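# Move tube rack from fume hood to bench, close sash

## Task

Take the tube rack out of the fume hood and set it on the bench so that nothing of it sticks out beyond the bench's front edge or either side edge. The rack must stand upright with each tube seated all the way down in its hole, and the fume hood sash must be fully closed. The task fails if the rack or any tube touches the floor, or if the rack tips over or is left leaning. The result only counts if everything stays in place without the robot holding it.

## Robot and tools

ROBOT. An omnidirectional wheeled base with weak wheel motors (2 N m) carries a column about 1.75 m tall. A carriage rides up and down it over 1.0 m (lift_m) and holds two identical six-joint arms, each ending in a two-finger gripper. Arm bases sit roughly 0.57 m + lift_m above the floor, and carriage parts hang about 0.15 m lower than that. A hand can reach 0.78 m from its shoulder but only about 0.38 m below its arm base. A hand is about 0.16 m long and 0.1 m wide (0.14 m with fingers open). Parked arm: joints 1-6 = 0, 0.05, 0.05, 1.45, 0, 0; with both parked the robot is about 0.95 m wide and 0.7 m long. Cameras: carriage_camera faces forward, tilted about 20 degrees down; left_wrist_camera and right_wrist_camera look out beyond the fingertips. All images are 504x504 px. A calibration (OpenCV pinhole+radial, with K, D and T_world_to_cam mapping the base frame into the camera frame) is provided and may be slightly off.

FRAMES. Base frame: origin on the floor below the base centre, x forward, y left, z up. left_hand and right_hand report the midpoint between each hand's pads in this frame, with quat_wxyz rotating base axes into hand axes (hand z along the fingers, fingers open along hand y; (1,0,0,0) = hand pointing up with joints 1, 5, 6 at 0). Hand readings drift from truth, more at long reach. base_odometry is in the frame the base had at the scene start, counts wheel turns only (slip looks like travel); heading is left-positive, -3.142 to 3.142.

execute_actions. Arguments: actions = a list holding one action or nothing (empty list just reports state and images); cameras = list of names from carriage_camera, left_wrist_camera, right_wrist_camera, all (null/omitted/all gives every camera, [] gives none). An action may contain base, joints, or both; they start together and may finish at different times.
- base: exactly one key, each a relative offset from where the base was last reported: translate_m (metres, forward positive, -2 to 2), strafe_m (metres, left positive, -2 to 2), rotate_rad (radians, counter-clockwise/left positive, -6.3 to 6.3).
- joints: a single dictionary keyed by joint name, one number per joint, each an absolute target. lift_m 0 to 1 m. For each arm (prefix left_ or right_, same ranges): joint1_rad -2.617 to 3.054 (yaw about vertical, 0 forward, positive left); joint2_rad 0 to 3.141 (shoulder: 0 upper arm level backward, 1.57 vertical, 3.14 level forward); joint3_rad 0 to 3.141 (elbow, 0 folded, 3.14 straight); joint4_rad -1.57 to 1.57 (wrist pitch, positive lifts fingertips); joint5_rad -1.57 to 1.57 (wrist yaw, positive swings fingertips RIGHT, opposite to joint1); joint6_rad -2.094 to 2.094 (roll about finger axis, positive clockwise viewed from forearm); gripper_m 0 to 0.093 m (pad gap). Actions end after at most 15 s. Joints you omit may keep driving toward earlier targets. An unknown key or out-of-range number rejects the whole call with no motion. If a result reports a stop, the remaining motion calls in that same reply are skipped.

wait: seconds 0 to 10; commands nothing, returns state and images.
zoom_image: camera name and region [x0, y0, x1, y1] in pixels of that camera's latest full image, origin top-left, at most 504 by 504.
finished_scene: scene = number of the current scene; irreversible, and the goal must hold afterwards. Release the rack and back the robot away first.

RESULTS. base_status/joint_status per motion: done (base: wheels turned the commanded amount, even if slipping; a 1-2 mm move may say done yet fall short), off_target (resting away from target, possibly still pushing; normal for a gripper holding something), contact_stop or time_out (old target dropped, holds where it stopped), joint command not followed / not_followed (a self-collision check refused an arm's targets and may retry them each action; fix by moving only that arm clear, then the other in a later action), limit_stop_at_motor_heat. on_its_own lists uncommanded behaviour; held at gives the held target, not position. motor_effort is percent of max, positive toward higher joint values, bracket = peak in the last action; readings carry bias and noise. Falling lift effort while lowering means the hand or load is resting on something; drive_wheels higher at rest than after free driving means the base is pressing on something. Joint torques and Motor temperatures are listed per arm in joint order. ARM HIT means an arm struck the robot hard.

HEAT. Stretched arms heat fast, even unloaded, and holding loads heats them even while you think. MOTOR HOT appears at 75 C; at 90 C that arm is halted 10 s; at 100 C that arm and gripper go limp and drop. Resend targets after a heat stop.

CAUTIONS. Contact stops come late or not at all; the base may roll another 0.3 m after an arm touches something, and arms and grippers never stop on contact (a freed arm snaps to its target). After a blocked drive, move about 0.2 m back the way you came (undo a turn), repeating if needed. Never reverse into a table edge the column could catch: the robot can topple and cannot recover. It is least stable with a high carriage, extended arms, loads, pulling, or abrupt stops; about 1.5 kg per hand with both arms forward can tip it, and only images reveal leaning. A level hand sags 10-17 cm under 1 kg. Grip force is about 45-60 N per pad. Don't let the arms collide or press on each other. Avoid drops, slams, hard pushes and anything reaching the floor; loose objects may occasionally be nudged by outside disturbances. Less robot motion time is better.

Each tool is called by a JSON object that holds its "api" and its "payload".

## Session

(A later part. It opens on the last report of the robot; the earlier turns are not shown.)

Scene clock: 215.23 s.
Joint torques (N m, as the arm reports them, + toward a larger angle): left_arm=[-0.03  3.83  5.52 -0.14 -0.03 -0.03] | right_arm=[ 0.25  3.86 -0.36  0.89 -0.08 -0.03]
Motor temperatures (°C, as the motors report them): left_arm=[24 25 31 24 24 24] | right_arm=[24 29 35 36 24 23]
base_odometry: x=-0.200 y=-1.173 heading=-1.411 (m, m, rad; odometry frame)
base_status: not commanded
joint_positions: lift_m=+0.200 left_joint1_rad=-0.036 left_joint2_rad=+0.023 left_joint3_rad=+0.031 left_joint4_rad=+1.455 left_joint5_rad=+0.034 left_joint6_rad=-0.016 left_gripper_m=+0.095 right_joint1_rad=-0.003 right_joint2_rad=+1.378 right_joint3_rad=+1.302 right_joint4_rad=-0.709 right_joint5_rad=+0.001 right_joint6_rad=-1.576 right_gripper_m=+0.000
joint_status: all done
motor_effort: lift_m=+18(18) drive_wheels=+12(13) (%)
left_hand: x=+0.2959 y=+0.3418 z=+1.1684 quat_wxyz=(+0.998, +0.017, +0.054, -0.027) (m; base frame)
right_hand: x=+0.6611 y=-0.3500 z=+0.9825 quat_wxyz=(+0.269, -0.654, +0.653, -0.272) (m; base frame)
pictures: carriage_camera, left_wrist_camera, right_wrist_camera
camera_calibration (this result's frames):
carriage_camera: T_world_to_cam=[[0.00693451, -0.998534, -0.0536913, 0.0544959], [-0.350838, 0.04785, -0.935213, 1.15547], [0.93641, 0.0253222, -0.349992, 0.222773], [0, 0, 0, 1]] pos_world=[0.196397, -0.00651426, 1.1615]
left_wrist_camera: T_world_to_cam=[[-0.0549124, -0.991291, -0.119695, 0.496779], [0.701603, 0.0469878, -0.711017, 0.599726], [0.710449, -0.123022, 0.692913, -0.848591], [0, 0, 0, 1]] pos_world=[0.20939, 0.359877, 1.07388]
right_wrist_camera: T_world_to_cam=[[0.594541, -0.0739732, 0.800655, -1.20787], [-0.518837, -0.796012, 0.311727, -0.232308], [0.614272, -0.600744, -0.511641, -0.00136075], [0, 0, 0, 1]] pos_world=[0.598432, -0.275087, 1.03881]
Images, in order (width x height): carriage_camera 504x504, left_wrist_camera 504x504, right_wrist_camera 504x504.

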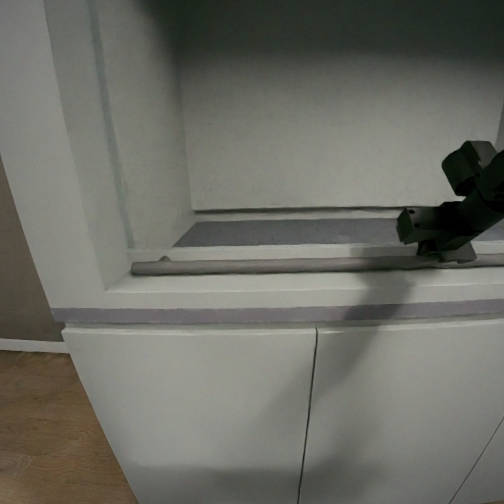

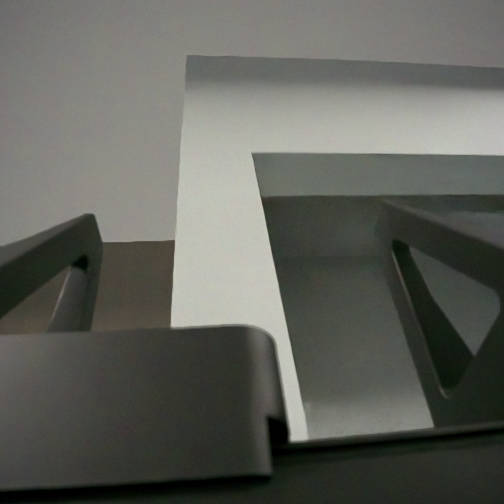

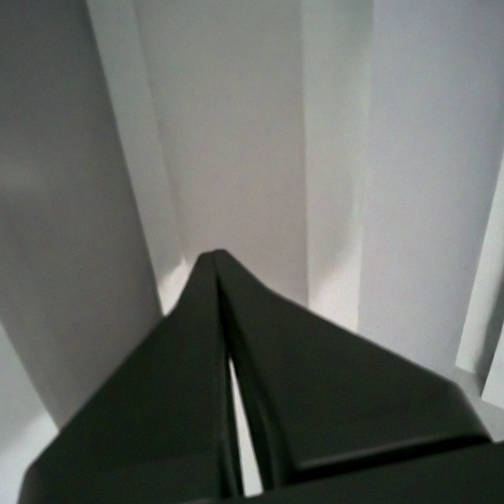

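Moving. More.

{"api": "execute_actions", "payload": {"actions": [{"joints":{"lift_m":0.1}}]}}

Scene clock: 216.77 s.
Joint torques (N m, as the arm reports them, + toward a larger angle): left_arm=[-0.04  3.79  5.33 -0.16 -0.04 -0.01] | right_arm=[ 0.15 16.68 -4.4  -0.07 -0.04 -0.01]
Motor temperatures (°C, as the motors report them): left_arm=[24 25 31 24 24 24] | right_arm=[24 30 35 36 24 23]
base_odometry: x=-0.200 y=-1.172 heading=-1.411 (m, m, rad; odometry frame)
base_status: not commanded
joint_positions: lift_m=+0.101 left_joint1_rad=-0.036 left_joint2_rad=+0.023 left_joint3_rad=+0.031 left_joint4_rad=+1.455 left_joint5_rad=+0.034 left_joint6_rad=-0.016 left_gripper_m=+0.095 right_joint1_rad=-0.003 right_joint2_rad=+1.245 right_joint3_rad=+1.358 right_joint4_rad=-0.565 right_joint5_rad=+0.001 right_joint6_rad=-1.576 right_gripper_m=+0.000
joint_status: all done
motor_effort: lift_m=+16(16) drive_wheels=+21(21) (%)
left_hand: x=+0.2959 y=+0.3418 z=+1.0686 quat_wxyz=(+0.998, +0.017, +0.054, -0.027) (m; base frame)
right_hand: x=+0.6623 y=-0.3499 z=+0.9859 quat_wxyz=(+0.373, -0.600, +0.599, -0.377) (m; base frame)
pictures: carriage_camera, left_wrist_camera, right_wrist_camera
camera_calibration (this result's frames):
carriage_camera: T_world_to_cam=[[0.00693451, -0.998534, -0.0536913, 0.0491395], [-0.350838, 0.04785, -0.935213, 1.06217], [0.93641, 0.0253222, -0.349992, 0.187857], [0, 0, 0, 1]] pos_world=[0.196397, -0.00651426, 1.06174]
left_wrist_camera: T_world_to_cam=[[-0.0549124, -0.991291, -0.119695, 0.484838], [0.701603, 0.0469878, -0.711017, 0.528794], [0.710449, -0.123022, 0.692913, -0.779464], [0, 0, 0, 1]] pos_world=[0.20939, 0.359877, 0.974115]
right_wrist_camera: T_world_to_cam=[[0.300511, -0.0730865, 0.950974, -1.16454], [-0.592055, -0.796, 0.125916, -0.000971361], [0.747773, -0.600868, -0.282478, -0.314752], [0, 0, 0, 1]] pos_world=[0.584746, -0.27501, 1.01866]
Images, in order (width x height): carriage_camera 504x504, left_wrist_camera 504x504, right_wrist_camera 504x504.

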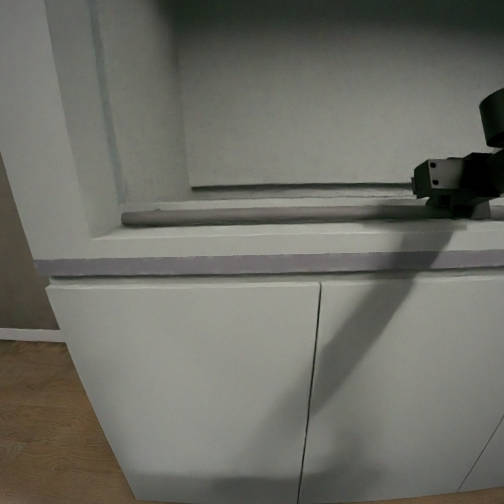

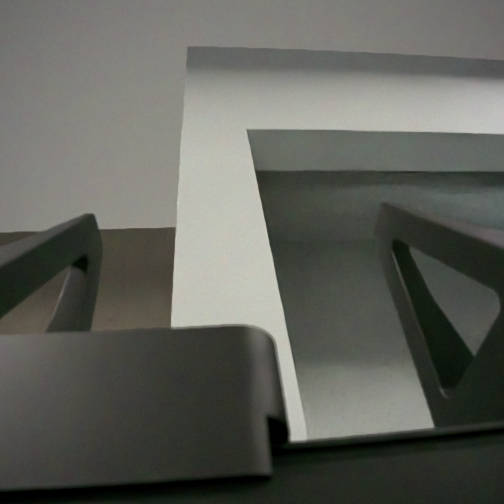

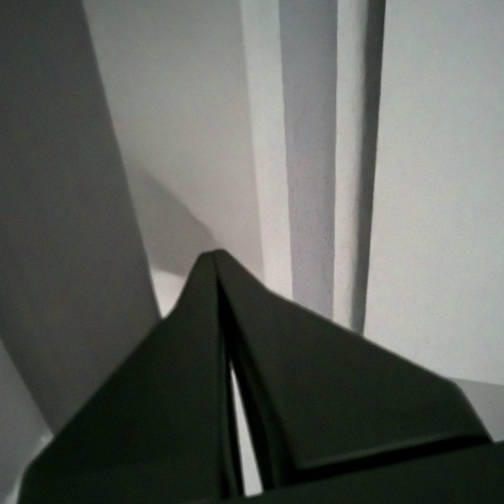

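Bottomed out hard; closed. Clear away.

{"api": "execute_actions", "payload": {"actions": [{"joints":{"lift_m":0.35}}], "cameras": []}}

{"api": "execute_actions", "payload": {"actions": [{"base":{"translate_m":-0.3}}], "cameras": ["carriage_camera"]}}

{"api": "finished_scene", "payload": {"scene": 1}}

Scene clock: 220.03 s.
Joint torques (N m, as the arm reports them, + toward a larger angle): left_arm=[ 0.1   3.88  5.54 -0.17 -0.03 -0.03] | right_arm=[ 0.27 -7.45  5.45  1.14 -0.08 -0.05]
Motor temperatures (°C, as the motors report them): left_arm=[24 25 31 24 24 24] | right_arm=[24 31 34 35 24 23]
base_odometry: x=-0.200 y=-1.173 heading=-1.411 (m, m, rad; odometry frame)
base_status: not commanded
joint_positions: lift_m=+0.350 left_joint1_rad=-0.036 left_joint2_rad=+0.023 left_joint3_rad=+0.031 left_joint4_rad=+1.455 left_joint5_rad=+0.034 left_joint6_rad=-0.016 left_gripper_m=+0.095 right_joint1_rad=-0.003 right_joint2_rad=+1.496 right_joint3_rad=+1.220 right_joint4_rad=-0.788 right_joint5_rad=+0.000 right_joint6_rad=-1.576 right_gripper_m=+0.000
joint_status: all done
motor_effort: lift_m=+24(27) drive_wheels=+4(22) (%)
left_hand: x=+0.2959 y=+0.3418 z=+1.3178 quat_wxyz=(+0.998, +0.017, +0.054, -0.027) (m; base frame)
right_hand: x=+0.6405 y=-0.3498 z=+1.0445 quat_wxyz=(+0.176, -0.685, +0.684, -0.178) (m; base frame)
pictures: none
No camera images: the call's "cameras" was empty. Leave "cameras" out to get every camera's image.

Scene clock: 222.50 s.
Joint torques (N m, as the arm reports them, + toward a larger angle): left_arm=[ 0.04  3.89  5.31 -0.16 -0.08 -0.02] | right_arm=[ 0.16 -7.24  5.37  1.18 -0.07 -0.05]
Motor temperatures (°C, as the motors report them): left_arm=[24 25 31 24 24 24] | right_arm=[24 31 34 35 24 23]
base_odometry: x=-0.248 y=-0.876 heading=-1.412 (m, m, rad; odometry frame)
base_status: done
joint_positions: lift_m=+0.350 left_joint1_rad=-0.036 left_joint2_rad=+0.023 left_joint3_rad=+0.031 left_joint4_rad=+1.455 left_joint5_rad=+0.034 left_joint6_rad=-0.016 left_gripper_m=+0.095 right_joint1_rad=-0.003 right_joint2_rad=+1.496 right_joint3_rad=+1.220 right_joint4_rad=-0.797 right_joint5_rad=+0.000 right_joint6_rad=-1.576 right_gripper_m=+0.000
joint_status: not commanded
motor_effort: lift_m=+24(24) drive_wheels=-6(28) (%)
left_hand: x=+0.2959 y=+0.3418 z=+1.3178 quat_wxyz=(+0.998, +0.017, +0.054, -0.027) (m; base frame)
right_hand: x=+0.6387 y=-0.3498 z=+1.0435 quat_wxyz=(+0.173, -0.686, +0.685, -0.175) (m; base frame)
pictures: carriage_camera
camera_calibration (this result's frames):
carriage_camera: T_world_to_cam=[[0.00693451, -0.998534, -0.0536913, 0.0625167], [-0.350838, 0.04785, -0.935213, 1.29518], [0.93641, 0.0253222, -0.349992, 0.275057], [0, 0, 0, 1]] pos_world=[0.196397, -0.00651426, 1.31089]
Images, in order (width x height): carriage_camera 504x504.

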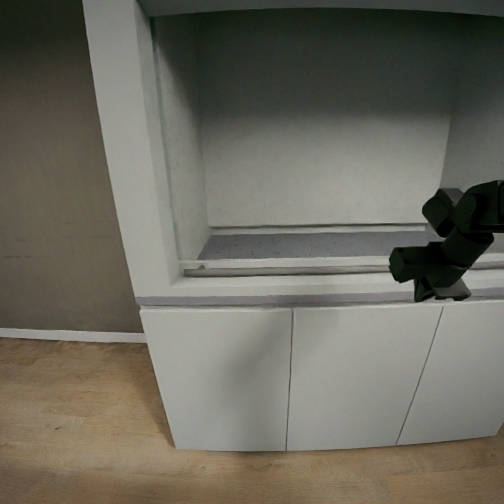

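The scene is finished: the task was done.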